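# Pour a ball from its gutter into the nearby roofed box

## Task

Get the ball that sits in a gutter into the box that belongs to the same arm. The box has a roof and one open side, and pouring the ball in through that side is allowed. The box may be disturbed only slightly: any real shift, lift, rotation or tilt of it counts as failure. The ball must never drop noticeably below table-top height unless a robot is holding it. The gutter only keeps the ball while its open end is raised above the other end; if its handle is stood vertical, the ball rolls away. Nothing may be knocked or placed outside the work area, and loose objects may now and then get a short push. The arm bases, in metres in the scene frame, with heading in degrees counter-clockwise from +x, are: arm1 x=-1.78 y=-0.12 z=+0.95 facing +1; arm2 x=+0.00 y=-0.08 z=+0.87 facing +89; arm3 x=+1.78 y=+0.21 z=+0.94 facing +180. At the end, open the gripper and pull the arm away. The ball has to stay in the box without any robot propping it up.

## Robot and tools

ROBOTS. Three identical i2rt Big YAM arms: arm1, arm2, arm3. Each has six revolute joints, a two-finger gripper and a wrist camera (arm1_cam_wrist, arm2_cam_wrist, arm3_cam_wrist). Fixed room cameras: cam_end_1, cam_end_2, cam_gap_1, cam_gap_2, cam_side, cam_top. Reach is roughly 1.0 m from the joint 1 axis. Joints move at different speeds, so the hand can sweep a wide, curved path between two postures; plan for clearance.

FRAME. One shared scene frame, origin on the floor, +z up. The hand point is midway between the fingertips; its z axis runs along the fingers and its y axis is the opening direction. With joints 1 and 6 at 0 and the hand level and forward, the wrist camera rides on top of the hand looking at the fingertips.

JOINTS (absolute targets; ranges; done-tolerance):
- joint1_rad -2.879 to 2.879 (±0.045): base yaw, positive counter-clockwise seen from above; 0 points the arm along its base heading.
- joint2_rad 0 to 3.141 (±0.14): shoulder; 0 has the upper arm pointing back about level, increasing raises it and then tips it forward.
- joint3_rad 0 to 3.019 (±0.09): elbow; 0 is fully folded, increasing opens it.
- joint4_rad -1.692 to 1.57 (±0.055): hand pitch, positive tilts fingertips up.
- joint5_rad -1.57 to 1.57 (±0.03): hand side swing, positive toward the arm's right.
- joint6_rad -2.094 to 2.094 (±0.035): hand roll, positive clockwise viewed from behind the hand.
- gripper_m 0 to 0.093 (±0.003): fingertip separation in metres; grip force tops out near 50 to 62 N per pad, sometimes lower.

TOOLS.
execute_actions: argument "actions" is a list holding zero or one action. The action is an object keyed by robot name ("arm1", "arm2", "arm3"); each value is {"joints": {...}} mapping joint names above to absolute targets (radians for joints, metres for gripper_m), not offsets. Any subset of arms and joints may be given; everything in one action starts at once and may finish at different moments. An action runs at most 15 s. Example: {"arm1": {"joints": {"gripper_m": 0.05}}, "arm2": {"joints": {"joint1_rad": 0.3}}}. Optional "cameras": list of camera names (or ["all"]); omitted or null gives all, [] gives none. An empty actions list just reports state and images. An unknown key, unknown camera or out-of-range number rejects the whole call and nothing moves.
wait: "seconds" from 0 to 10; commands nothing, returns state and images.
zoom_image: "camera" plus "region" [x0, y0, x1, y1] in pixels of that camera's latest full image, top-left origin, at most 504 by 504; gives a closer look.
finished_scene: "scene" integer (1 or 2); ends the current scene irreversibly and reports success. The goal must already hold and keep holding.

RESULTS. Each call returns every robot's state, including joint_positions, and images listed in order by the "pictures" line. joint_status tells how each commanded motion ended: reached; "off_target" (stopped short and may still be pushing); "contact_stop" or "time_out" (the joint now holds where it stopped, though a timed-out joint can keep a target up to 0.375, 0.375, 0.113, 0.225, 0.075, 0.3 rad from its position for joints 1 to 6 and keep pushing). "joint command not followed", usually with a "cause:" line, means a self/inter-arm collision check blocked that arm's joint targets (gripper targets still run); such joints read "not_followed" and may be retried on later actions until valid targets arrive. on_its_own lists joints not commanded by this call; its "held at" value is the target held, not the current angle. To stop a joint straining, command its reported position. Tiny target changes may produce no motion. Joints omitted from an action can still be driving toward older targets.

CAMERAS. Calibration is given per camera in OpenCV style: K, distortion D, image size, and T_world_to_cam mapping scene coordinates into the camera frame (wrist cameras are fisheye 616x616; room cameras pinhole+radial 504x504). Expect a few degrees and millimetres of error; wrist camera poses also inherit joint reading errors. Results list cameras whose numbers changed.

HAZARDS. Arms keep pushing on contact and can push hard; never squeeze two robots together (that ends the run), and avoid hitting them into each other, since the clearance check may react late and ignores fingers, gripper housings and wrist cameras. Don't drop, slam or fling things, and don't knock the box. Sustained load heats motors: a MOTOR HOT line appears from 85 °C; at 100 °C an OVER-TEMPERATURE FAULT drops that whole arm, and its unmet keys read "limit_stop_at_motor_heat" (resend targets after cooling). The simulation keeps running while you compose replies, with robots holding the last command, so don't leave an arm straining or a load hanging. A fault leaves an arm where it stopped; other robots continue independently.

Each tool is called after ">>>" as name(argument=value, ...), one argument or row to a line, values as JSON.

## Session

>>> execute_actions(
  actions=[],
)

Scene clock: 0.00 s.
arm1.joint_positions: joint1_rad=-0.520 joint2_rad=+0.516 joint3_rad=+1.574 joint4_rad=-1.309 joint5_rad=-0.138 joint6_rad=+0.287 gripper_m=+0.094
arm1.joint_status: not commanded
arm1.hand: x=-1.6318 y=-0.1687 z=+1.5948 quat_wxyz=(-0.612, -0.261, -0.747, +0.014) (m; scene frame)
arm2.joint_positions: joint1_rad=+0.514 joint2_rad=+0.480 joint3_rad=+1.378 joint4_rad=-1.486 joint5_rad=-0.235 joint6_rad=-0.435 gripper_m=+0.094
arm2.joint_status: not commanded
arm2.hand: x=-0.1154 y=+0.0399 z=+1.4008 quat_wxyz=(-0.247, +0.851, -0.218, -0.409) (m; scene frame)
arm3.joint_positions: joint1_rad=-0.229 joint2_rad=+0.505 joint3_rad=+1.430 joint4_rad=-1.214 joint5_rad=-0.019 joint6_rad=-0.477 gripper_m=+0.094
arm3.joint_status: not commanded
arm3.hand: x=+1.5940 y=+0.2558 z=+1.5427 quat_wxyz=(-0.201, +0.796, +0.102, -0.562) (m; scene frame)
pictures: arm1_cam_wrist, arm2_cam_wrist, arm3_cam_wrist, cam_end_1, cam_end_2, cam_gap_1, cam_gap_2, cam_side, cam_top
camera_calibration (this result's frames):
arm1_cam_wrist: T_world_to_cam=[[-0.411488, -0.86056, -0.300189, -0.339242], [-0.620384, 0.50575, -0.59945, 0.0360566], [0.667684, -0.0604345, -0.741988, 2.38432], [0, 0, 0, 1]] pos_world=[-1.7092, -0.166079, 1.68891]
arm2_cam_wrist: T_world_to_cam=[[0.569163, 0.782914, 0.251196, -0.315908], [0.809756, -0.480729, -0.336445, 0.59193], [-0.142651, 0.394899, -0.907582, 1.36391], [0, 0, 0, 1]] pos_world=[-0.104953, -0.00672214, 1.51637]
arm3_cam_wrist: T_world_to_cam=[[0.0754937, 0.89672, 0.436113, -1.02159], [0.832984, 0.1837, -0.521912, -0.56896], [-0.548123, 0.402676, -0.733085, 2.02436], [0, 0, 0, 1]] pos_world=[1.66065, 0.205438, 1.63261]
Images, in order (width x height): arm1_cam_wrist 616x616, arm2_cam_wrist 616x616, arm3_cam_wrist 616x616, cam_end_1 504x504, cam_end_2 504x504, cam_gap_1 504x504, cam_gap_2 504x504, cam_side 504x504, cam_top 504x504.

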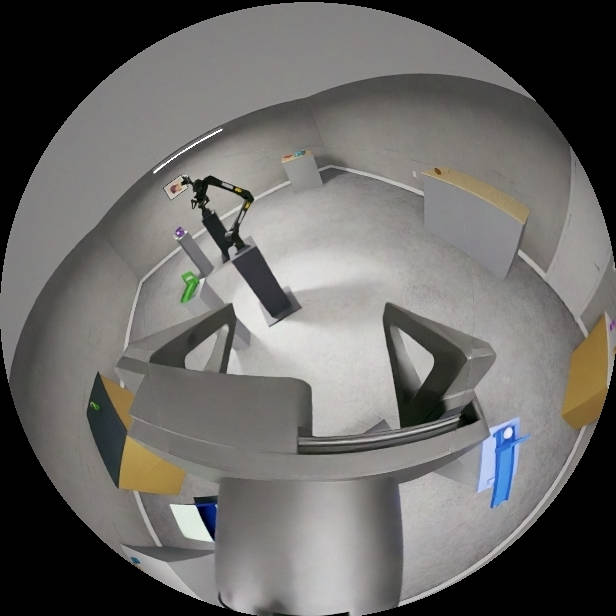

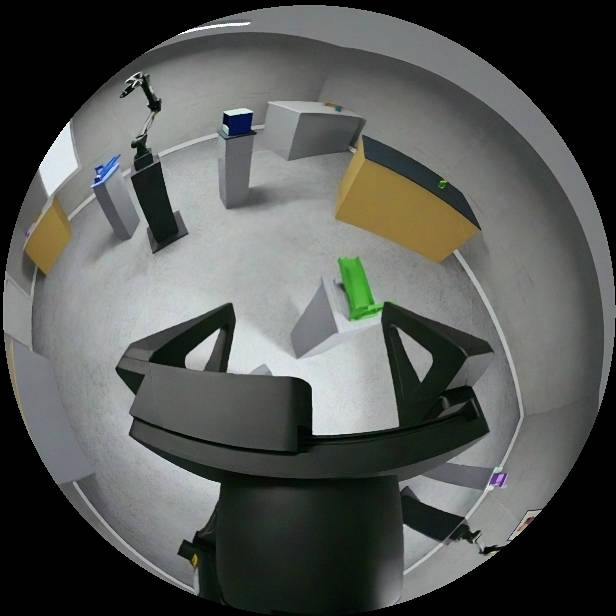

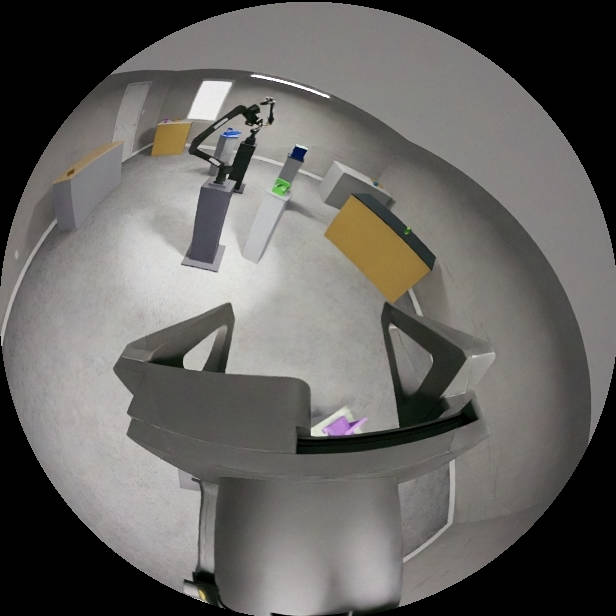

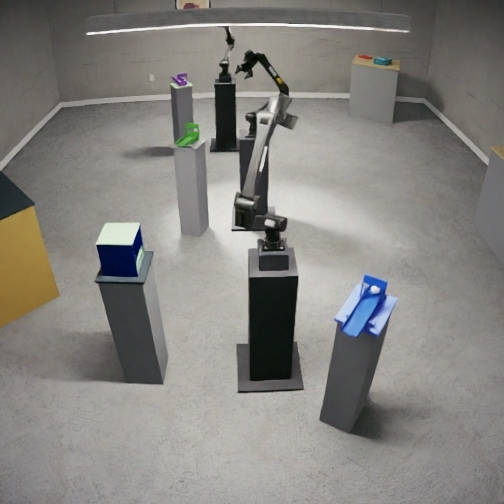

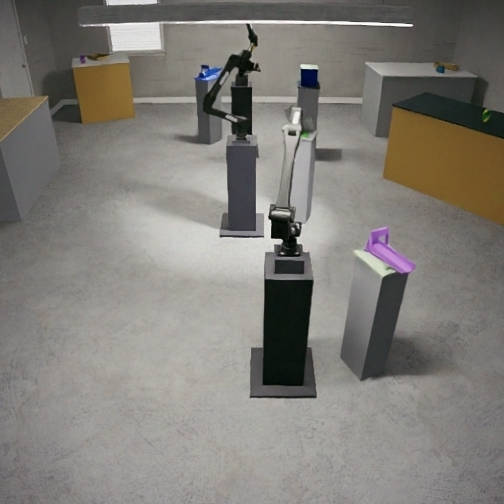

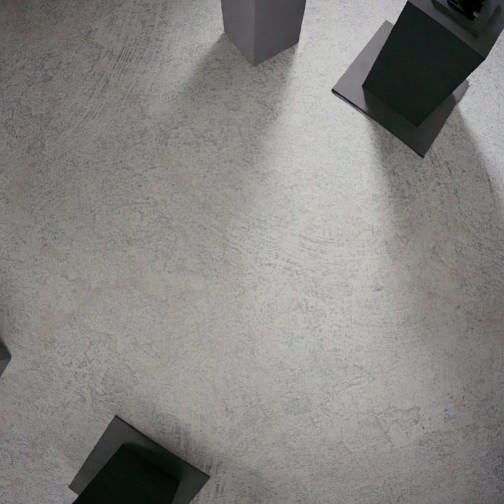

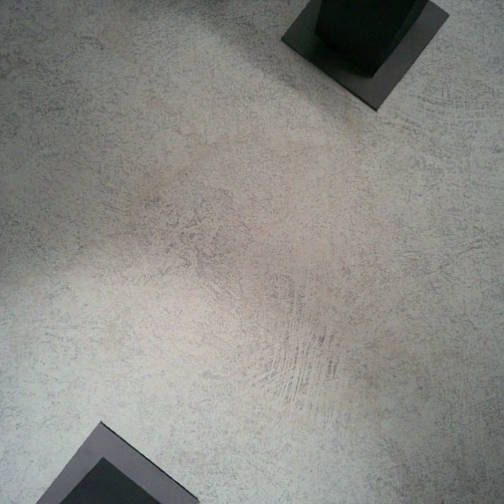

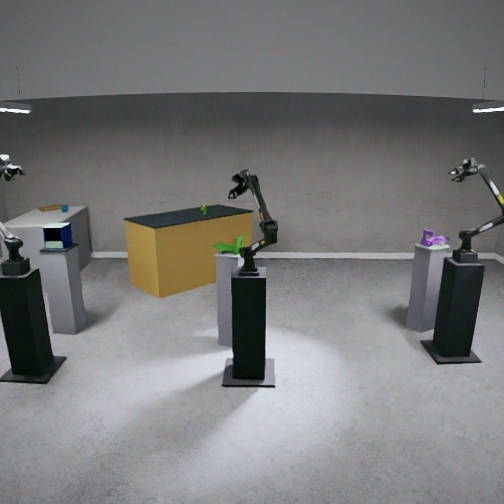

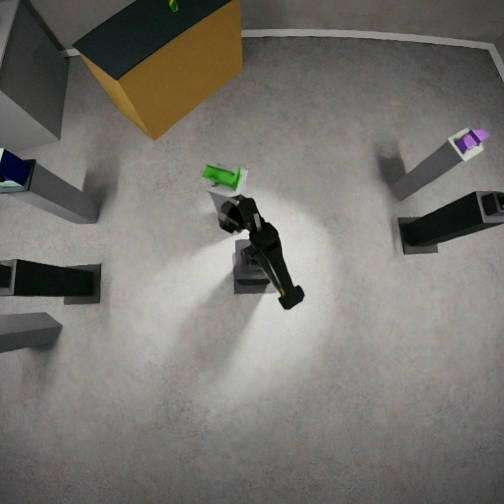

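>>> zoom_image(
  camera="cam_end_1",
  region=[320,260,420,350],
)

>>> zoom_image(
  camera="cam_end_1",
  region=[80,205,180,305],
)

>>> zoom_image(
  camera="cam_side",
  region=[0,190,110,280],
)

>>> zoom_image(
  camera="arm1_cam_wrist",
  region=[440,390,580,530],
)

Region (320, 260, 420, 350) of cam_end_1's 504x504 image, scaled by 5.040, with more detail than that image has; it fills the top 454 rows of this view, and the rest is white.

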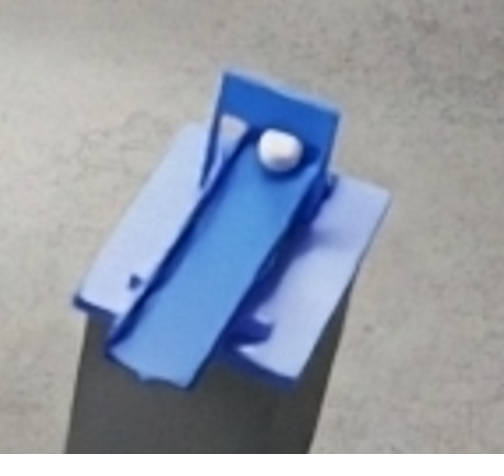

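Region (80, 205, 180, 305) of cam_end_1's 504x504 image, scaled by 5.040, with more detail than that image has.

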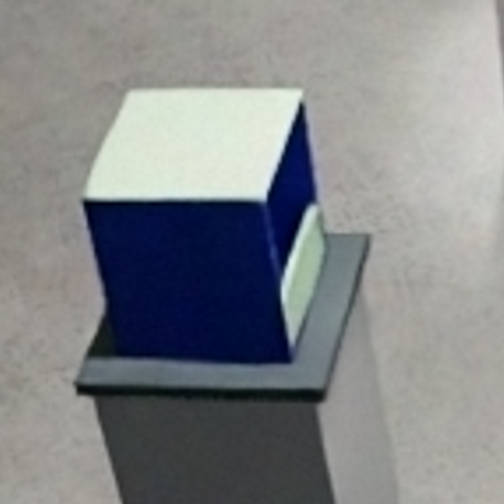

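Region (0, 190, 110, 280) of cam_side's 504x504 image, scaled by 4.582, with more detail than that image has; it fills the top 412 rows of this view, and the rest is white.

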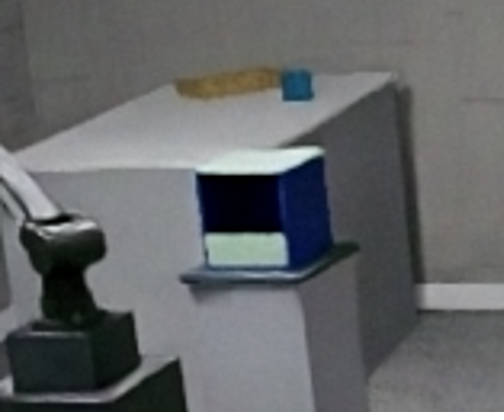

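Region (440, 390, 580, 530) of arm1_cam_wrist's 616x616 image, scaled by 3.600, with more detail than that image has.

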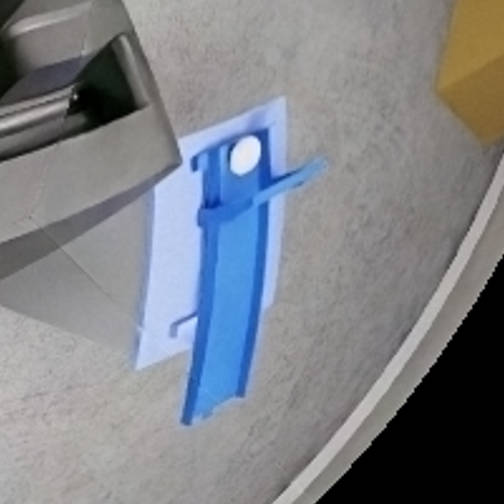

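>>> execute_actions(
  actions=[
    {"arm1":{"joints":{"joint1_rad":-2.135,"joint2_rad":1.85,"joint3_rad":1.88,"joint4_rad":-1.6,"joint5_rad":0.209,"joint6_rad":0.0,"gripper_m":0.093}}},
  ],
  cameras=["arm1_cam_wrist","cam_end_1"],
)

Scene clock: 122.10 s.
arm1.joint_positions: joint1_rad=-2.132 joint2_rad=+1.862 joint3_rad=+1.854 joint4_rad=-1.590 joint5_rad=+0.211 joint6_rad=+0.016 gripper_m=+0.093
arm1.joint_status: all done
arm1.hand: x=-2.1032 y=-0.5907 z=+1.1821 quat_wxyz=(+0.097, -0.869, -0.484, +0.046) (m; scene frame)
arm2.joint_positions: joint1_rad=+0.514 joint2_rad=+0.480 joint3_rad=+1.378 joint4_rad=-1.486 joint5_rad=-0.235 joint6_rad=-0.435 gripper_m=+0.094
arm2.joint_status: not commanded
arm2.hand: x=-0.1154 y=+0.0399 z=+1.4008 quat_wxyz=(-0.247, +0.851, -0.218, -0.409) (m; scene frame)
arm3.joint_positions: joint1_rad=-0.229 joint2_rad=+0.505 joint3_rad=+1.430 joint4_rad=-1.214 joint5_rad=-0.019 joint6_rad=-0.477 gripper_m=+0.094
arm3.joint_status: not commanded
arm3.hand: x=+1.5940 y=+0.2558 z=+1.5427 quat_wxyz=(-0.201, +0.796, +0.102, -0.562) (m; scene frame)
pictures: arm1_cam_wrist, cam_end_1
camera_calibration (this result's frames):
arm1_cam_wrist: T_world_to_cam=[[-0.828602, 0.515997, 0.217177, -1.69598], [0.534738, 0.614617, 0.579915, 0.809247], [0.165754, 0.596651, -0.785196, 1.75091], [0, 0, 0, 1]] pos_world=[-2.12825, -0.666938, 1.27384]
Images, in order (width x height): arm1_cam_wrist 616x616, cam_end_1 504x504.

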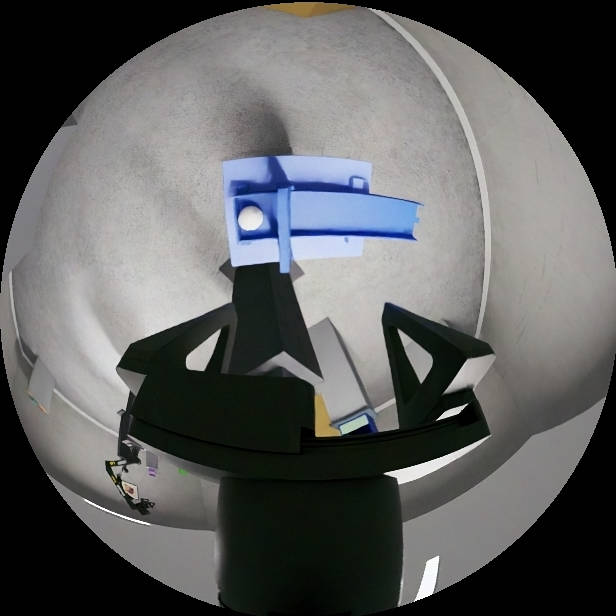

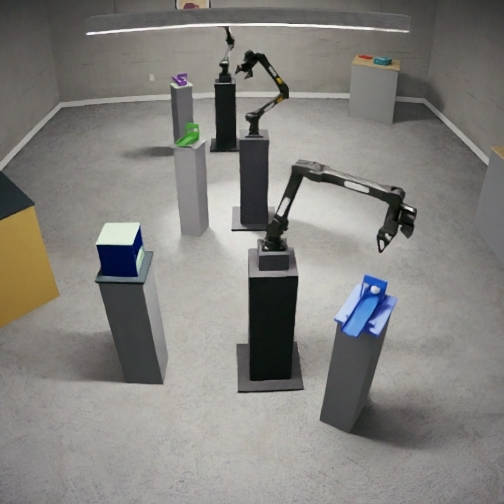

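>>> zoom_image(
  camera="arm1_cam_wrist",
  region=[210,140,430,290],
)

Region (210, 140, 430, 290) of arm1_cam_wrist's 616x616 image, scaled by 2.291, with more detail than that image has; it fills the top 344 rows of this view, and the rest is white.

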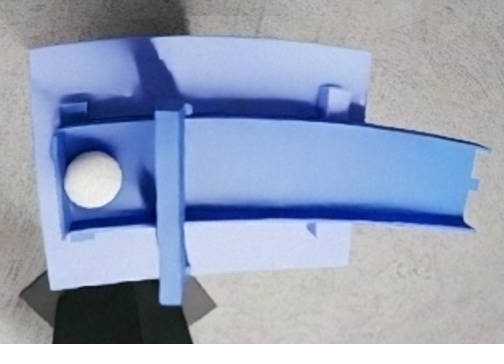

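>>> execute_actions(
  actions=[
    {"arm1":{"joints":{"joint1_rad":-2.158,"joint2_rad":1.935,"joint3_rad":1.61,"joint4_rad":-1.25,"joint5_rad":0.211,"joint6_rad":0.0}}},
  ],
  cameras=["arm1_cam_wrist","cam_end_1"],
)

>>> zoom_image(
  camera="cam_end_1",
  region=[320,220,430,330],
)

Scene clock: 189.60 s.
arm1.joint_positions: joint1_rad=-2.156 joint2_rad=+1.937 joint3_rad=+1.598 joint4_rad=-1.260 joint5_rad=+0.211 joint6_rad=+0.015 gripper_m=+0.093
arm1.joint_status: all done
arm1.hand: x=-2.1174 y=-0.5862 z=+1.0437 quat_wxyz=(+0.098, -0.874, -0.473, +0.044) (m; scene frame)
arm2.joint_positions: joint1_rad=+0.514 joint2_rad=+0.480 joint3_rad=+1.378 joint4_rad=-1.486 joint5_rad=-0.235 joint6_rad=-0.435 gripper_m=+0.094
arm2.joint_status: not commanded
arm2.hand: x=-0.1154 y=+0.0399 z=+1.4008 quat_wxyz=(-0.247, +0.851, -0.218, -0.409) (m; scene frame)
arm3.joint_positions: joint1_rad=-0.229 joint2_rad=+0.505 joint3_rad=+1.430 joint4_rad=-1.214 joint5_rad=-0.019 joint6_rad=-0.477 gripper_m=+0.094
arm3.joint_status: not commanded
arm3.hand: x=+1.5940 y=+0.2558 z=+1.5427 quat_wxyz=(-0.201, +0.796, +0.102, -0.562) (m; scene frame)
pictures: arm1_cam_wrist, cam_end_1
camera_calibration (this result's frames):
arm1_cam_wrist: T_world_to_cam=[[-0.816223, 0.535451, 0.216962, -1.64216], [0.548646, 0.600724, 0.58148, 0.91405], [0.181019, 0.593652, -0.784097, 1.67131], [0, 0, 0, 1]] pos_world=[-2.14439, -0.661976, 1.13525]
Images, in order (width x height): arm1_cam_wrist 616x616, cam_end_1 504x504.

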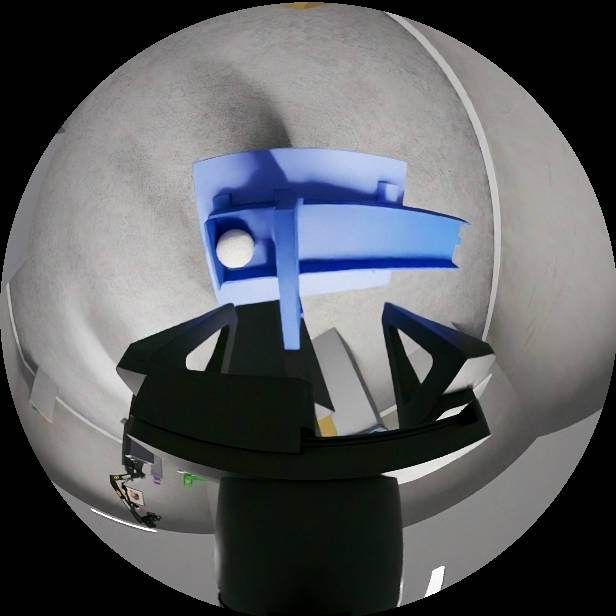

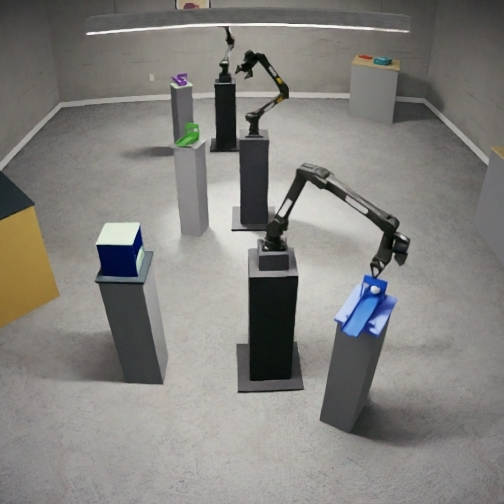

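Region (320, 220, 430, 330) of cam_end_1's 504x504 image, scaled by 4.582, with more detail than that image has.

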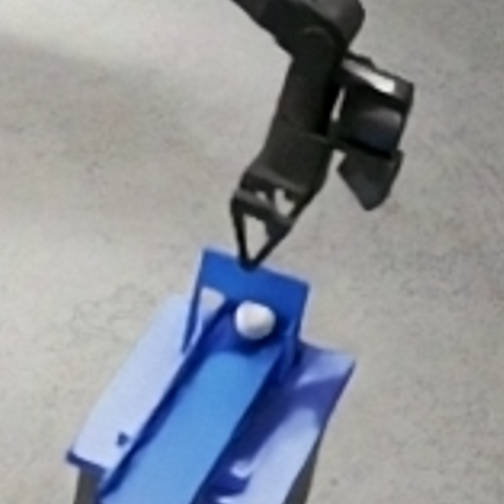

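>>> execute_actions(
  actions=[
    {"arm1":{"joints":{"joint2_rad":2.008,"joint3_rad":1.545,"joint4_rad":-1.10}}},
  ],
  cameras=["arm1_cam_wrist","cam_end_1"],
)

>>> zoom_image(
  camera="cam_end_1",
  region=[320,220,430,330],
)

Scene clock: 214.63 s.
arm1.joint_positions: joint1_rad=-2.156 joint2_rad=+1.993 joint3_rad=+1.542 joint4_rad=-1.111 joint5_rad=+0.211 joint6_rad=+0.015 gripper_m=+0.093
arm1.joint_status: all done
arm1.hand: x=-2.1235 y=-0.5955 z=+0.9925 quat_wxyz=(+0.089, -0.875, -0.472, +0.060) (m; scene frame)
arm2.joint_positions: joint1_rad=+0.514 joint2_rad=+0.480 joint3_rad=+1.378 joint4_rad=-1.486 joint5_rad=-0.235 joint6_rad=-0.435 gripper_m=+0.094
arm2.joint_status: not commanded
arm2.hand: x=-0.1154 y=+0.0399 z=+1.4008 quat_wxyz=(-0.247, +0.851, -0.218, -0.409) (m; scene frame)
arm3.joint_positions: joint1_rad=-0.229 joint2_rad=+0.505 joint3_rad=+1.430 joint4_rad=-1.214 joint5_rad=-0.019 joint6_rad=-0.477 gripper_m=+0.094
arm3.joint_status: not commanded
arm3.hand: x=+1.5940 y=+0.2558 z=+1.5427 quat_wxyz=(-0.201, +0.796, +0.102, -0.562) (m; scene frame)
pictures: arm1_cam_wrist, cam_end_1
camera_calibration (this result's frames):
arm1_cam_wrist: T_world_to_cam=[[-0.811994, 0.542124, 0.216257, -1.61739], [0.559799, 0.618494, 0.551444, 1.01681], [0.165198, 0.56883, -0.805694, 1.61085], [0, 0, 0, 1]] pos_world=[-2.14863, -0.668368, 1.08691]
Images, in order (width x height): arm1_cam_wrist 616x616, cam_end_1 504x504.

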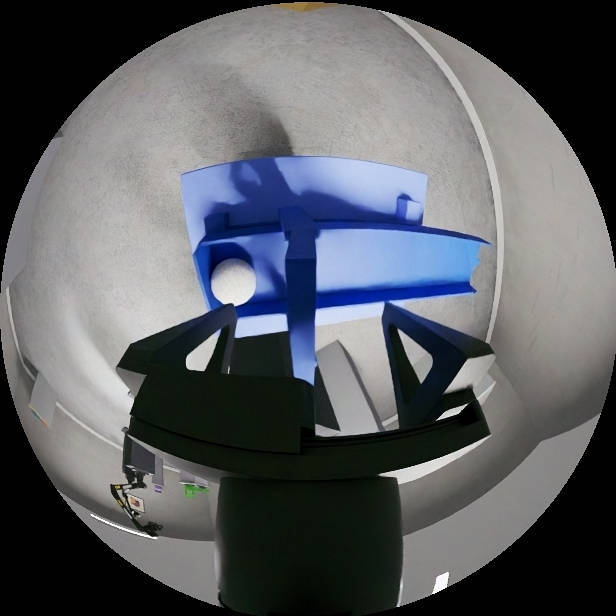

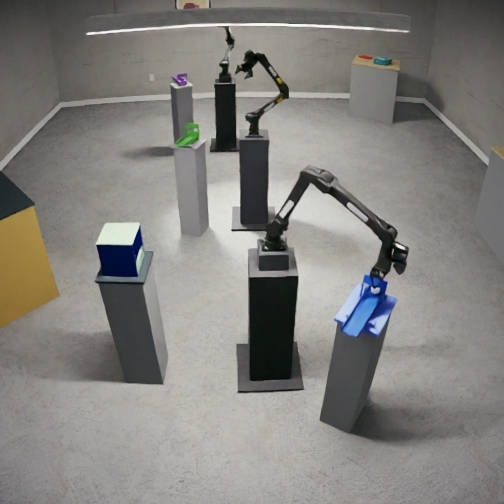

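Region (320, 220, 430, 330) of cam_end_1's 504x504 image, scaled by 4.582, with more detail than that image has.

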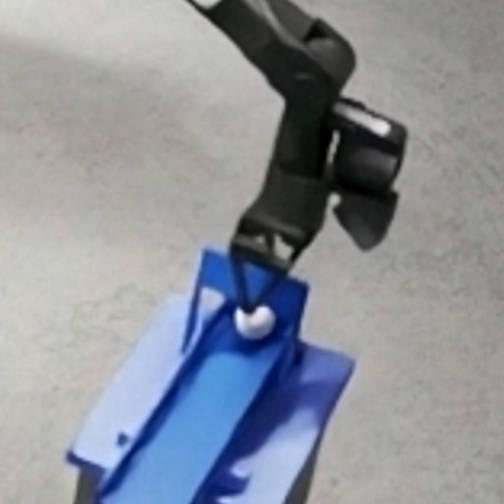

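>>> execute_actions(
  actions=[
    {"arm1":{"joints":{"joint2_rad":2.028}}},
  ],
  cameras=[],
)

>>> execute_actions(
  actions=[
    {"arm1":{"joints":{"gripper_m":0.0}}},
  ],
  cameras=["arm1_cam_wrist","cam_end_1"],
)

>>> zoom_image(
  camera="cam_end_1",
  region=[320,220,430,330],
)

Scene clock: 226.57 s.
arm1.joint_positions: joint1_rad=-2.156 joint2_rad=+1.995 joint3_rad=+1.542 joint4_rad=-1.111 joint5_rad=+0.211 joint6_rad=+0.015 gripper_m=+0.093
arm1.joint_status: all done
arm1.hand: x=-2.1234 y=-0.5954 z=+0.9916 quat_wxyz=(+0.089, -0.875, -0.472, +0.059) (m; scene frame)
arm2.joint_positions: joint1_rad=+0.514 joint2_rad=+0.480 joint3_rad=+1.378 joint4_rad=-1.486 joint5_rad=-0.235 joint6_rad=-0.435 gripper_m=+0.094
arm2.joint_status: not commanded
arm2.hand: x=-0.1154 y=+0.0399 z=+1.4008 quat_wxyz=(-0.247, +0.851, -0.218, -0.409) (m; scene frame)
arm3.joint_positions: joint1_rad=-0.229 joint2_rad=+0.505 joint3_rad=+1.430 joint4_rad=-1.214 joint5_rad=-0.019 joint6_rad=-0.477 gripper_m=+0.094
arm3.joint_status: not commanded
arm3.hand: x=+1.5940 y=+0.2558 z=+1.5427 quat_wxyz=(-0.201, +0.796, +0.102, -0.562) (m; scene frame)
pictures: none
No camera images: the call's "cameras" was empty. Leave "cameras" out to get every camera's image.

Scene clock: 227.27 s.
arm1.joint_positions: joint1_rad=-2.156 joint2_rad=+1.996 joint3_rad=+1.542 joint4_rad=-1.110 joint5_rad=+0.209 joint6_rad=+0.015 gripper_m=+0.011
arm1.joint_status: gripper_m off_target (ended at +0.011, target +0.000)
arm1.hand: x=-2.1231 y=-0.5958 z=+0.9907 quat_wxyz=(+0.088, -0.875, -0.472, +0.059) (m; scene frame)
arm2.joint_positions: joint1_rad=+0.514 joint2_rad=+0.480 joint3_rad=+1.378 joint4_rad=-1.486 joint5_rad=-0.235 joint6_rad=-0.435 gripper_m=+0.094
arm2.joint_status: not commanded
arm2.hand: x=-0.1154 y=+0.0399 z=+1.4008 quat_wxyz=(-0.247, +0.851, -0.218, -0.409) (m; scene frame)
arm3.joint_positions: joint1_rad=-0.229 joint2_rad=+0.505 joint3_rad=+1.430 joint4_rad=-1.214 joint5_rad=-0.019 joint6_rad=-0.477 gripper_m=+0.094
arm3.joint_status: not commanded
arm3.hand: x=+1.5940 y=+0.2558 z=+1.5427 quat_wxyz=(-0.201, +0.796, +0.102, -0.562) (m; scene frame)
pictures: arm1_cam_wrist, cam_end_1
camera_calibration (this result's frames):
arm1_cam_wrist: T_world_to_cam=[[-0.813129, 0.540989, 0.21483, -1.61822], [0.557773, 0.618615, 0.553357, 1.01162], [0.166463, 0.569777, -0.804763, 1.61185], [0, 0, 0, 1]] pos_world=[-2.14839, -0.668763, 1.08501]
Images, in order (width x height): arm1_cam_wrist 616x616, cam_end_1 504x504.

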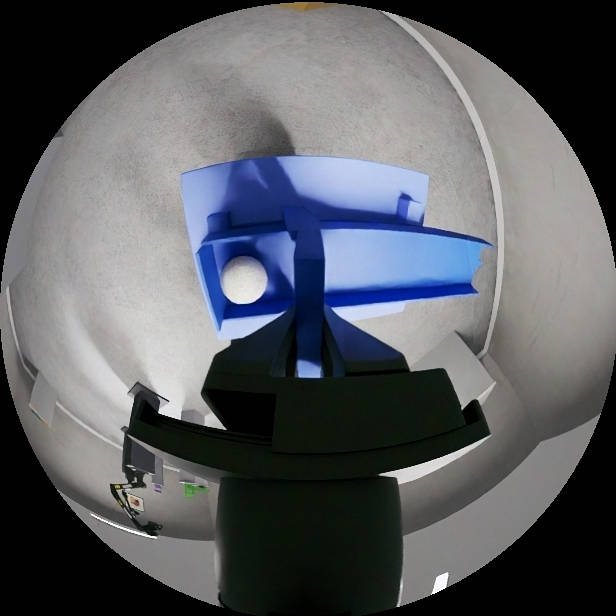

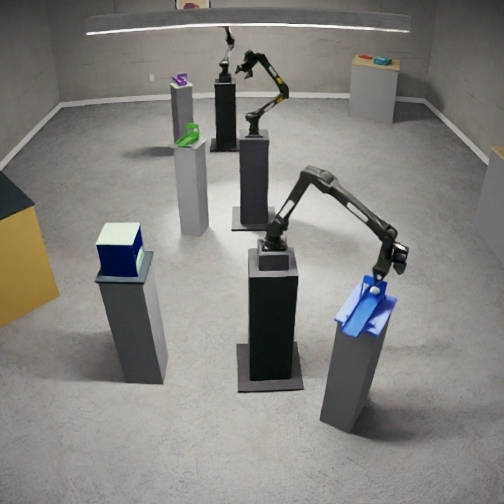

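Region (320, 220, 430, 330) of cam_end_1's 504x504 image, scaled by 4.582, with more detail than that image has.

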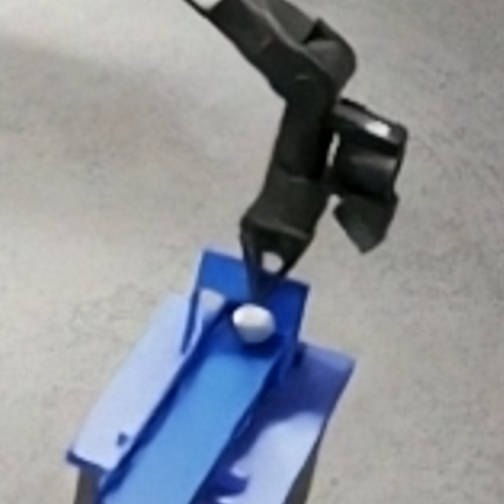

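>>> zoom_image(
  camera="arm1_cam_wrist",
  region=[180,150,500,400],
)

Region (180, 150, 500, 400) of arm1_cam_wrist's 616x616 image, scaled by 1.575, with more detail than that image has; it fills the top 394 rows of this view, and the rest is white.

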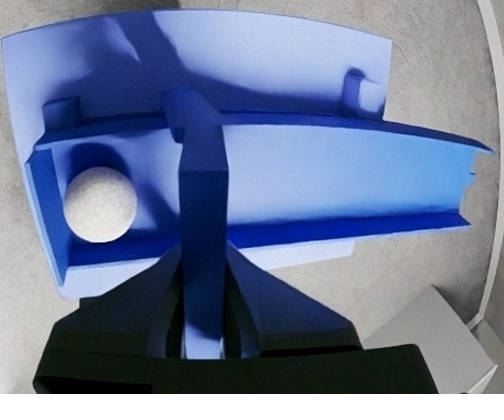

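>>> execute_actions(
  actions=[
    {"arm1":{"joints":{"joint2_rad":1.86,"joint4_rad":-1.2}}},
  ],
  cameras=["cam_end_1"],
)

>>> zoom_image(
  camera="cam_end_1",
  region=[310,200,440,340],
)

Scene clock: 255.57 s.
arm1.joint_positions: joint1_rad=-2.156 joint2_rad=+1.881 joint3_rad=+1.529 joint4_rad=-1.191 joint5_rad=+0.208 joint6_rad=+0.014 gripper_m=+0.011
arm1.joint_status: all done
arm1.hand: x=-2.1132 y=-0.5808 z=+1.0496 quat_wxyz=(+0.083, -0.875, -0.471, +0.068) (m; scene frame)
arm2.joint_positions: joint1_rad=+0.514 joint2_rad=+0.480 joint3_rad=+1.378 joint4_rad=-1.486 joint5_rad=-0.235 joint6_rad=-0.435 gripper_m=+0.094
arm2.joint_status: not commanded
arm2.hand: x=-0.1154 y=+0.0399 z=+1.4008 quat_wxyz=(-0.247, +0.851, -0.218, -0.409) (m; scene frame)
arm3.joint_positions: joint1_rad=-0.229 joint2_rad=+0.505 joint3_rad=+1.430 joint4_rad=-1.214 joint5_rad=-0.019 joint6_rad=-0.477 gripper_m=+0.094
arm3.joint_status: not commanded
arm3.hand: x=+1.5940 y=+0.2558 z=+1.5427 quat_wxyz=(-0.201, +0.796, +0.102, -0.562) (m; scene frame)
pictures: cam_end_1
Images, in order (width x height): cam_end_1 504x504.

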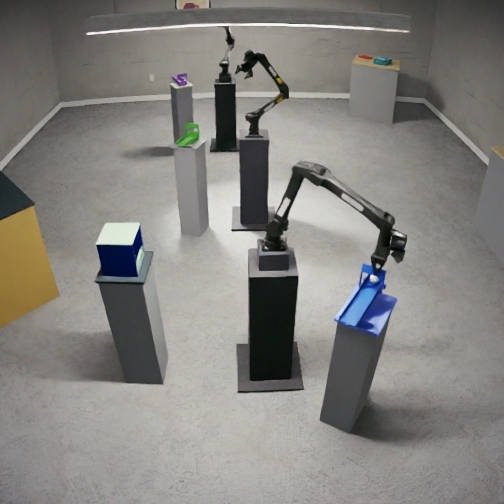

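Region (310, 200, 440, 340) of cam_end_1's 504x504 image, scaled by 3.600, with more detail than that image has; it fills the left 468 columns of this view, and the rest is white.

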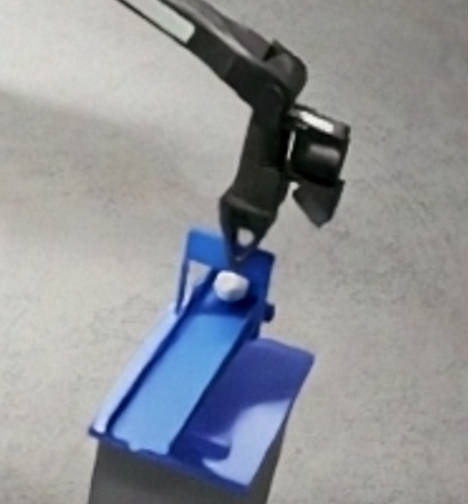

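>>> execute_actions(
  actions=[
    {"arm1":{"joints":{"joint2_rad":1.48,"joint3_rad":1.52,"joint4_rad":-1.55,"joint5_rad":0.49}}},
  ],
  cameras=["cam_end_1","arm1_cam_wrist"],
)

Scene clock: 304.70 s.
arm1.joint_positions: joint1_rad=-2.156 joint2_rad=+1.475 joint3_rad=+1.495 joint4_rad=-1.545 joint5_rad=+0.483 joint6_rad=+0.013 gripper_m=+0.011
arm1.joint_status: all done
arm1.hand: x=-2.0839 y=-0.4529 z=+1.2477 quat_wxyz=(+0.197, -0.856, -0.456, +0.141) (m; scene frame)
arm2.joint_positions: joint1_rad=+0.514 joint2_rad=+0.480 joint3_rad=+1.378 joint4_rad=-1.486 joint5_rad=-0.235 joint6_rad=-0.435 gripper_m=+0.094
arm2.joint_status: not commanded
arm2.hand: x=-0.1154 y=+0.0399 z=+1.4008 quat_wxyz=(-0.247, +0.851, -0.218, -0.409) (m; scene frame)
arm3.joint_positions: joint1_rad=-0.229 joint2_rad=+0.505 joint3_rad=+1.430 joint4_rad=-1.214 joint5_rad=-0.019 joint6_rad=-0.477 gripper_m=+0.094
arm3.joint_status: not commanded
arm3.hand: x=+1.5940 y=+0.2558 z=+1.5427 quat_wxyz=(-0.201, +0.796, +0.102, -0.562) (m; scene frame)
pictures: arm1_cam_wrist, cam_end_1
camera_calibration (this result's frames):
arm1_cam_wrist: T_world_to_cam=[[-0.722086, 0.508002, 0.469602, -1.86192], [0.691312, 0.555447, 0.462133, 1.12264], [-0.0260747, 0.658341, -0.752268, 1.3041], [0, 0, 0, 1]] pos_world=[-2.08655, -0.536254, 1.33658]
Images, in order (width x height): arm1_cam_wrist 616x616, cam_end_1 504x504.

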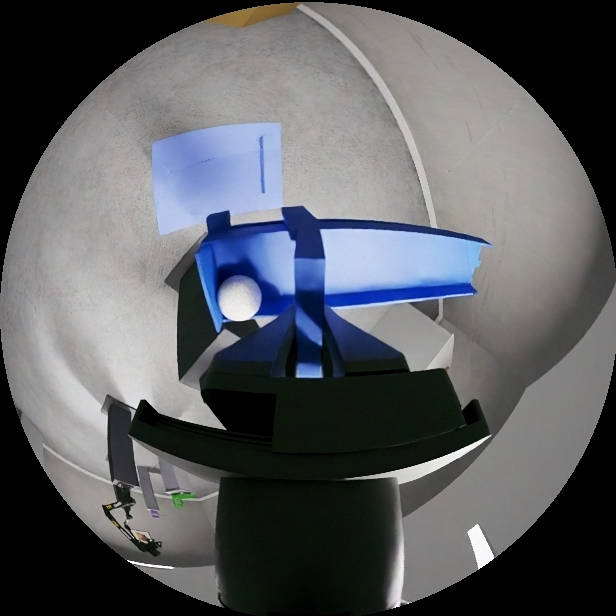

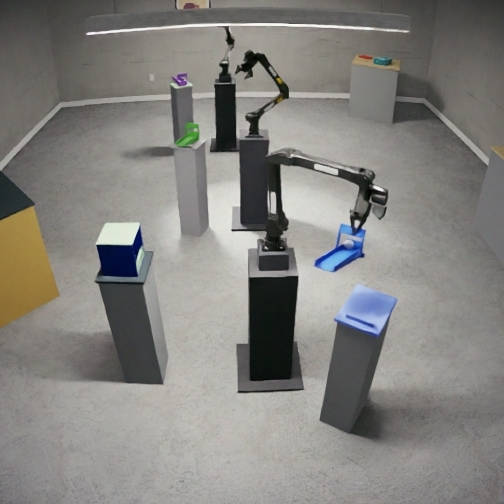

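>>> execute_actions(
  actions=[
    {"arm1":{"joints":{"joint1_rad":-0.3}}},
  ],
  cameras=["arm1_cam_wrist"],
)

>>> execute_actions(
  actions=[
    {"arm1":{"joints":{"joint1_rad":1.5}}},
  ],
  cameras=["arm1_cam_wrist","cam_end_1","cam_side"],
)

Scene clock: 313.40 s.
arm1.joint_positions: joint1_rad=-0.293 joint2_rad=+1.484 joint3_rad=+1.495 joint4_rad=-1.545 joint5_rad=+0.480 joint6_rad=+0.012 gripper_m=+0.011
arm1.joint_status: all done
arm1.hand: x=-1.3685 y=-0.3167 z=+1.2372 quat_wxyz=(+0.016, -0.141, -0.960, +0.242) (m; scene frame)
arm2.joint_positions: joint1_rad=+0.514 joint2_rad=+0.480 joint3_rad=+1.378 joint4_rad=-1.486 joint5_rad=-0.235 joint6_rad=-0.435 gripper_m=+0.094
arm2.joint_status: not commanded
arm2.hand: x=-0.1154 y=+0.0399 z=+1.4008 quat_wxyz=(-0.247, +0.851, -0.218, -0.409) (m; scene frame)
arm3.joint_positions: joint1_rad=-0.229 joint2_rad=+0.505 joint3_rad=+1.430 joint4_rad=-1.214 joint5_rad=-0.019 joint6_rad=-0.477 gripper_m=+0.094
arm3.joint_status: not commanded
arm3.hand: x=+1.5940 y=+0.2558 z=+1.5427 quat_wxyz=(-0.201, +0.796, +0.102, -0.562) (m; scene frame)
pictures: arm1_cam_wrist
camera_calibration (this result's frames):
arm1_cam_wrist: T_world_to_cam=[[-0.266823, -0.840094, 0.472279, -1.2168], [-0.720071, 0.499487, 0.481675, -1.41616], [-0.640549, -0.211553, -0.738202, 0.0913346], [0, 0, 0, 1]] pos_world=[-1.2859, -0.295552, 1.32422]
Images, in order (width x height): arm1_cam_wrist 616x616.

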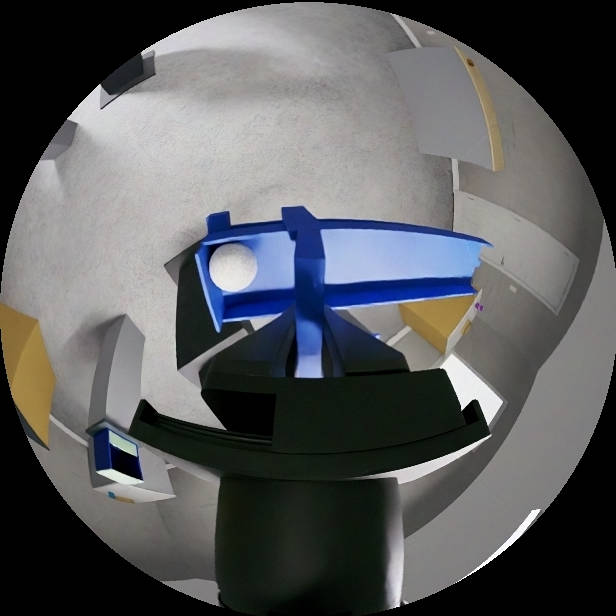

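Scene clock: 315.40 s.
arm1.joint_positions: joint1_rad=+1.507 joint2_rad=+1.484 joint3_rad=+1.495 joint4_rad=-1.545 joint5_rad=+0.480 joint6_rad=+0.012 gripper_m=+0.011
arm1.joint_status: all done
arm1.hand: x=-1.6785 y=+0.3236 z=+1.2354 quat_wxyz=(-0.174, +0.665, -0.709, +0.157) (m; scene frame)
arm2.joint_positions: joint1_rad=+0.514 joint2_rad=+0.480 joint3_rad=+1.378 joint4_rad=-1.486 joint5_rad=-0.235 joint6_rad=-0.435 gripper_m=+0.094
arm2.joint_status: not commanded
arm2.hand: x=-0.1154 y=+0.0399 z=+1.4008 quat_wxyz=(-0.247, +0.851, -0.218, -0.409) (m; scene frame)
arm3.joint_positions: joint1_rad=-0.229 joint2_rad=+0.505 joint3_rad=+1.430 joint4_rad=-1.214 joint5_rad=-0.019 joint6_rad=-0.477 gripper_m=+0.094
arm3.joint_status: not commanded
arm3.hand: x=+1.5940 y=+0.2558 z=+1.5427 quat_wxyz=(-0.201, +0.796, +0.102, -0.562) (m; scene frame)
pictures: arm1_cam_wrist, cam_end_1, cam_side
camera_calibration (this result's frames):
arm1_cam_wrist: T_world_to_cam=[[0.886201, -0.0690083, 0.458133, 0.942525], [-0.315256, -0.814433, 0.487147, -0.860377], [0.339501, -0.57614, -0.743507, 1.79649], [0, 0, 0, 1]] pos_world=[-1.71642, 0.399351, 1.32303]
Images, in order (width x height): arm1_cam_wrist 616x616, cam_end_1 504x504, cam_side 504x504.

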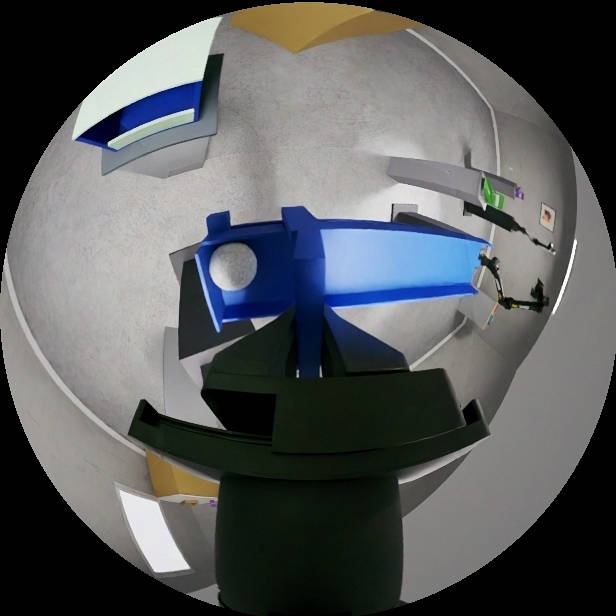

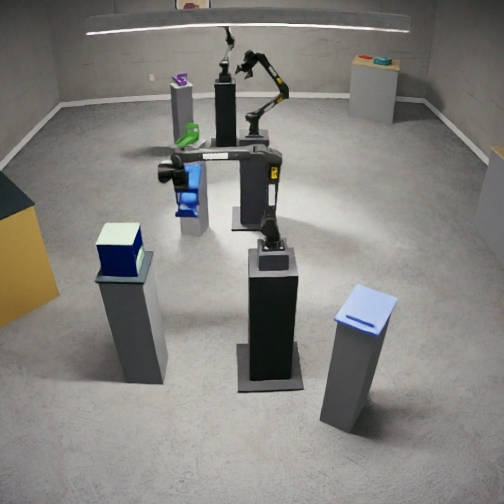

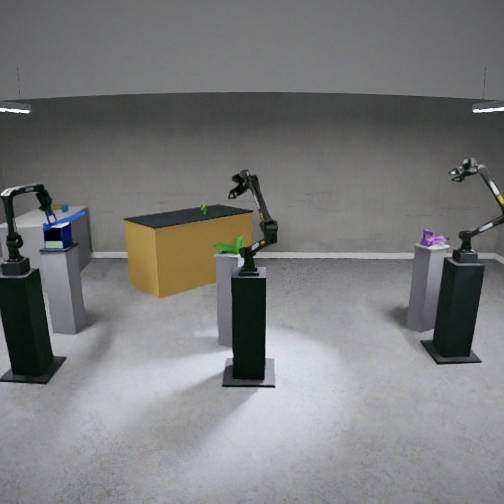

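>>> zoom_image(
  camera="arm1_cam_wrist",
  region=[60,5,240,185],
)

Region (60, 5, 240, 185) of arm1_cam_wrist's 616x616 image, scaled by 2.800, with more detail than that image has.

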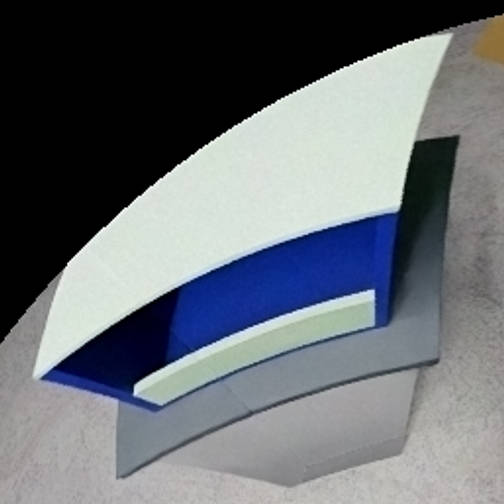

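>>> execute_actions(
  actions=[
    {"arm1":{"joints":{"joint2_rad":1.29,"joint3_rad":1.15,"joint4_rad":-1.21}}},
  ],
  cameras=["arm1_cam_wrist"],
)

>>> execute_actions(
  actions=[
    {"arm1":{"joints":{"joint2_rad":1.06,"joint3_rad":0.79,"joint4_rad":-0.885}}},
  ],
  cameras=["arm1_cam_wrist","cam_end_1"],
)

Scene clock: 403.20 s.
arm1.joint_positions: joint1_rad=+1.507 joint2_rad=+1.299 joint3_rad=+1.134 joint4_rad=-1.225 joint5_rad=+0.482 joint6_rad=+0.012 gripper_m=+0.011
arm1.joint_status: all done
arm1.hand: x=-1.6807 y=+0.2792 z=+1.1720 quat_wxyz=(-0.223, +0.650, -0.718, +0.109) (m; scene frame)
arm2.joint_positions: joint1_rad=+0.514 joint2_rad=+0.480 joint3_rad=+1.378 joint4_rad=-1.486 joint5_rad=-0.235 joint6_rad=-0.435 gripper_m=+0.094
arm2.joint_status: not commanded
arm2.hand: x=-0.1154 y=+0.0399 z=+1.4008 quat_wxyz=(-0.247, +0.851, -0.218, -0.409) (m; scene frame)
arm3.joint_positions: joint1_rad=-0.229 joint2_rad=+0.505 joint3_rad=+1.430 joint4_rad=-1.214 joint5_rad=-0.019 joint6_rad=-0.477 gripper_m=+0.094
arm3.joint_status: not commanded
arm3.hand: x=+1.5940 y=+0.2558 z=+1.5427 quat_wxyz=(-0.201, +0.796, +0.102, -0.562) (m; scene frame)
pictures: arm1_cam_wrist
camera_calibration (this result's frames):
arm1_cam_wrist: T_world_to_cam=[[0.882549, -0.135304, 0.450333, 0.991947], [-0.319629, -0.875051, 0.363487, -0.711831], [0.344883, -0.464734, -0.815523, 1.78689], [0, 0, 0, 1]] pos_world=[-1.71923, 0.341755, 1.26929]
Images, in order (width x height): arm1_cam_wrist 616x616.

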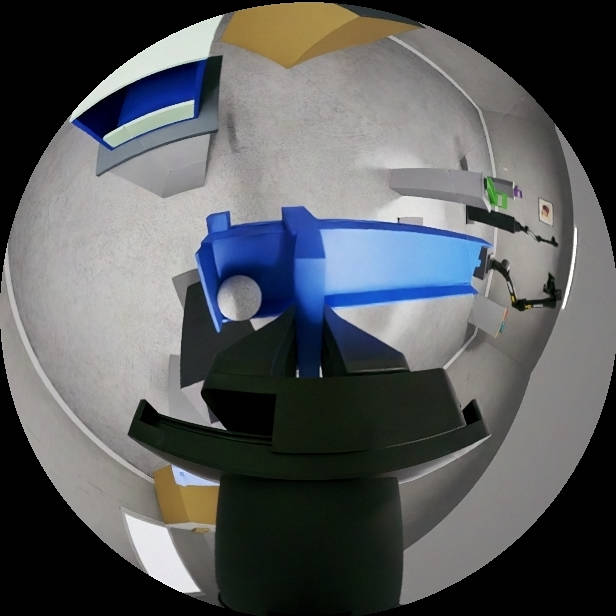

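Scene clock: 404.40 s.
arm1.joint_positions: joint1_rad=+1.507 joint2_rad=+1.067 joint3_rad=+0.773 joint4_rad=-0.904 joint5_rad=+0.482 joint6_rad=+0.012 gripper_m=+0.011
arm1.joint_status: all done
arm1.hand: x=-1.6835 y=+0.2223 z=+1.1175 quat_wxyz=(-0.287, +0.625, -0.725, +0.043) (m; scene frame)
arm2.joint_positions: joint1_rad=+0.514 joint2_rad=+0.480 joint3_rad=+1.378 joint4_rad=-1.486 joint5_rad=-0.235 joint6_rad=-0.435 gripper_m=+0.094
arm2.joint_status: not commanded
arm2.hand: x=-0.1154 y=+0.0399 z=+1.4008 quat_wxyz=(-0.247, +0.851, -0.218, -0.409) (m; scene frame)
arm3.joint_positions: joint1_rad=-0.229 joint2_rad=+0.505 joint3_rad=+1.430 joint4_rad=-1.214 joint5_rad=-0.019 joint6_rad=-0.477 gripper_m=+0.094
arm3.joint_status: not commanded
arm3.hand: x=+1.5940 y=+0.2558 z=+1.5427 quat_wxyz=(-0.201, +0.796, +0.102, -0.562) (m; scene frame)
pictures: arm1_cam_wrist, cam_end_1
camera_calibration (this result's frames):
arm1_cam_wrist: T_world_to_cam=[[0.878477, -0.22025, 0.42399, 1.05278], [-0.323451, -0.927285, 0.188472, -0.54196], [0.351649, -0.302709, -0.885839, 1.77089], [0, 0, 0, 1]] pos_world=[-1.72287, 0.265386, 1.2245]
Images, in order (width x height): arm1_cam_wrist 616x616, cam_end_1 504x504.

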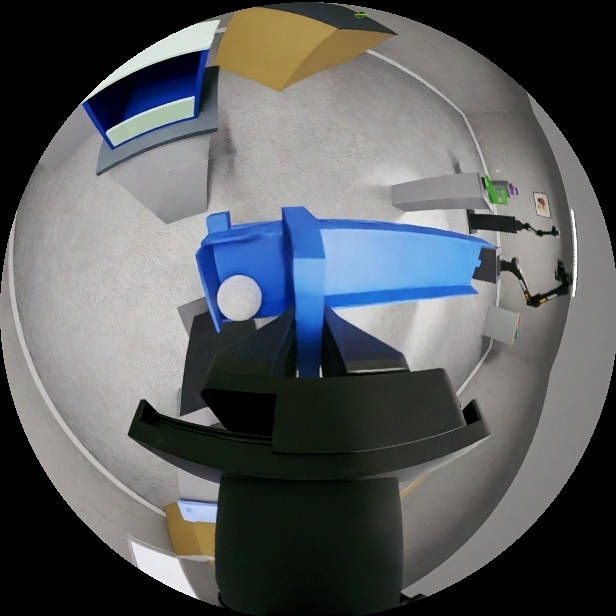

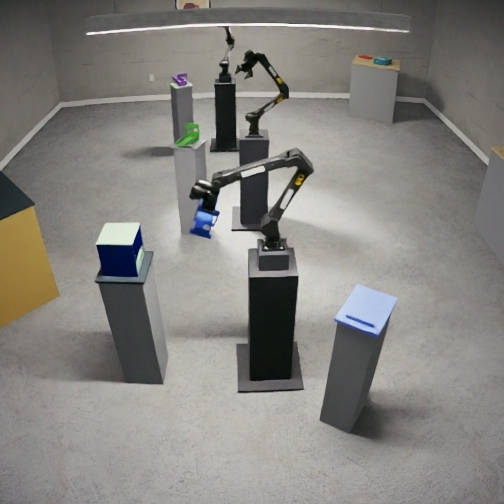

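>>> execute_actions(
  actions=[
    {"arm1":{"joints":{"joint6_rad":-1.571}}},
  ],
  cameras=["arm1_cam_wrist","cam_end_1"],
)

Scene clock: 414.23 s.
arm1.joint_positions: joint1_rad=+1.507 joint2_rad=+1.067 joint3_rad=+0.773 joint4_rad=-0.904 joint5_rad=+0.482 joint6_rad=-1.556 gripper_m=+0.011
arm1.joint_status: all done
arm1.hand: x=-1.6834 y=+0.2224 z=+1.1175 quat_wxyz=(-0.173, +0.954, -0.072, +0.233) (m; scene frame)
arm2.joint_positions: joint1_rad=+0.514 joint2_rad=+0.480 joint3_rad=+1.378 joint4_rad=-1.486 joint5_rad=-0.235 joint6_rad=-0.435 gripper_m=+0.094
arm2.joint_status: not commanded
arm2.hand: x=-0.1154 y=+0.0399 z=+1.4008 quat_wxyz=(-0.247, +0.851, -0.218, -0.409) (m; scene frame)
arm3.joint_positions: joint1_rad=-0.229 joint2_rad=+0.505 joint3_rad=+1.430 joint4_rad=-1.214 joint5_rad=-0.019 joint6_rad=-0.477 gripper_m=+0.094
arm3.joint_status: not commanded
arm3.hand: x=+1.5940 y=+0.2558 z=+1.5427 quat_wxyz=(-0.201, +0.796, +0.102, -0.562) (m; scene frame)
pictures: arm1_cam_wrist, cam_end_1
camera_calibration (this result's frames):
arm1_cam_wrist: T_world_to_cam=[[0.057912, 0.927589, 0.369087, -0.522564], [0.440145, -0.355559, 0.82453, -0.0943868], [0.896057, 0.114701, -0.428865, 2.08384], [0, 0, 0, 1]] pos_world=[-1.79543, 0.212145, 1.16438]
Images, in order (width x height): arm1_cam_wrist 616x616, cam_end_1 504x504.

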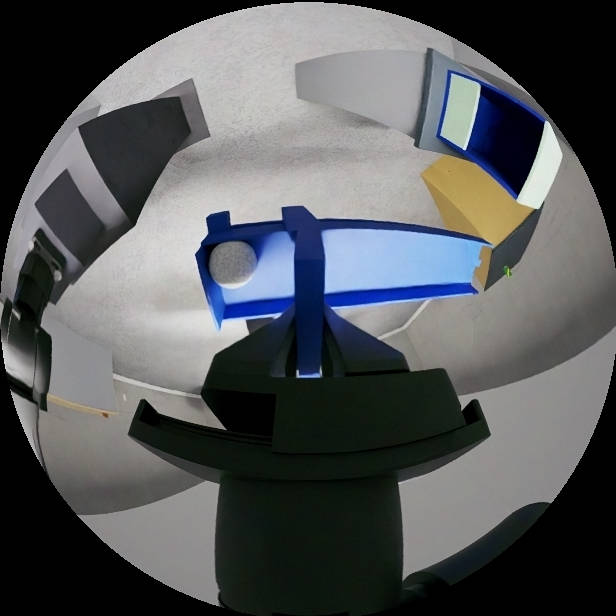

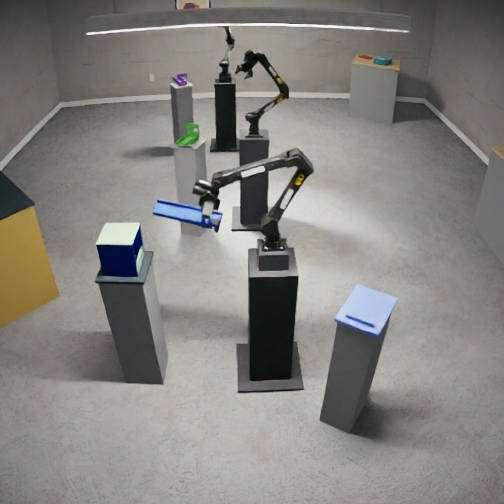

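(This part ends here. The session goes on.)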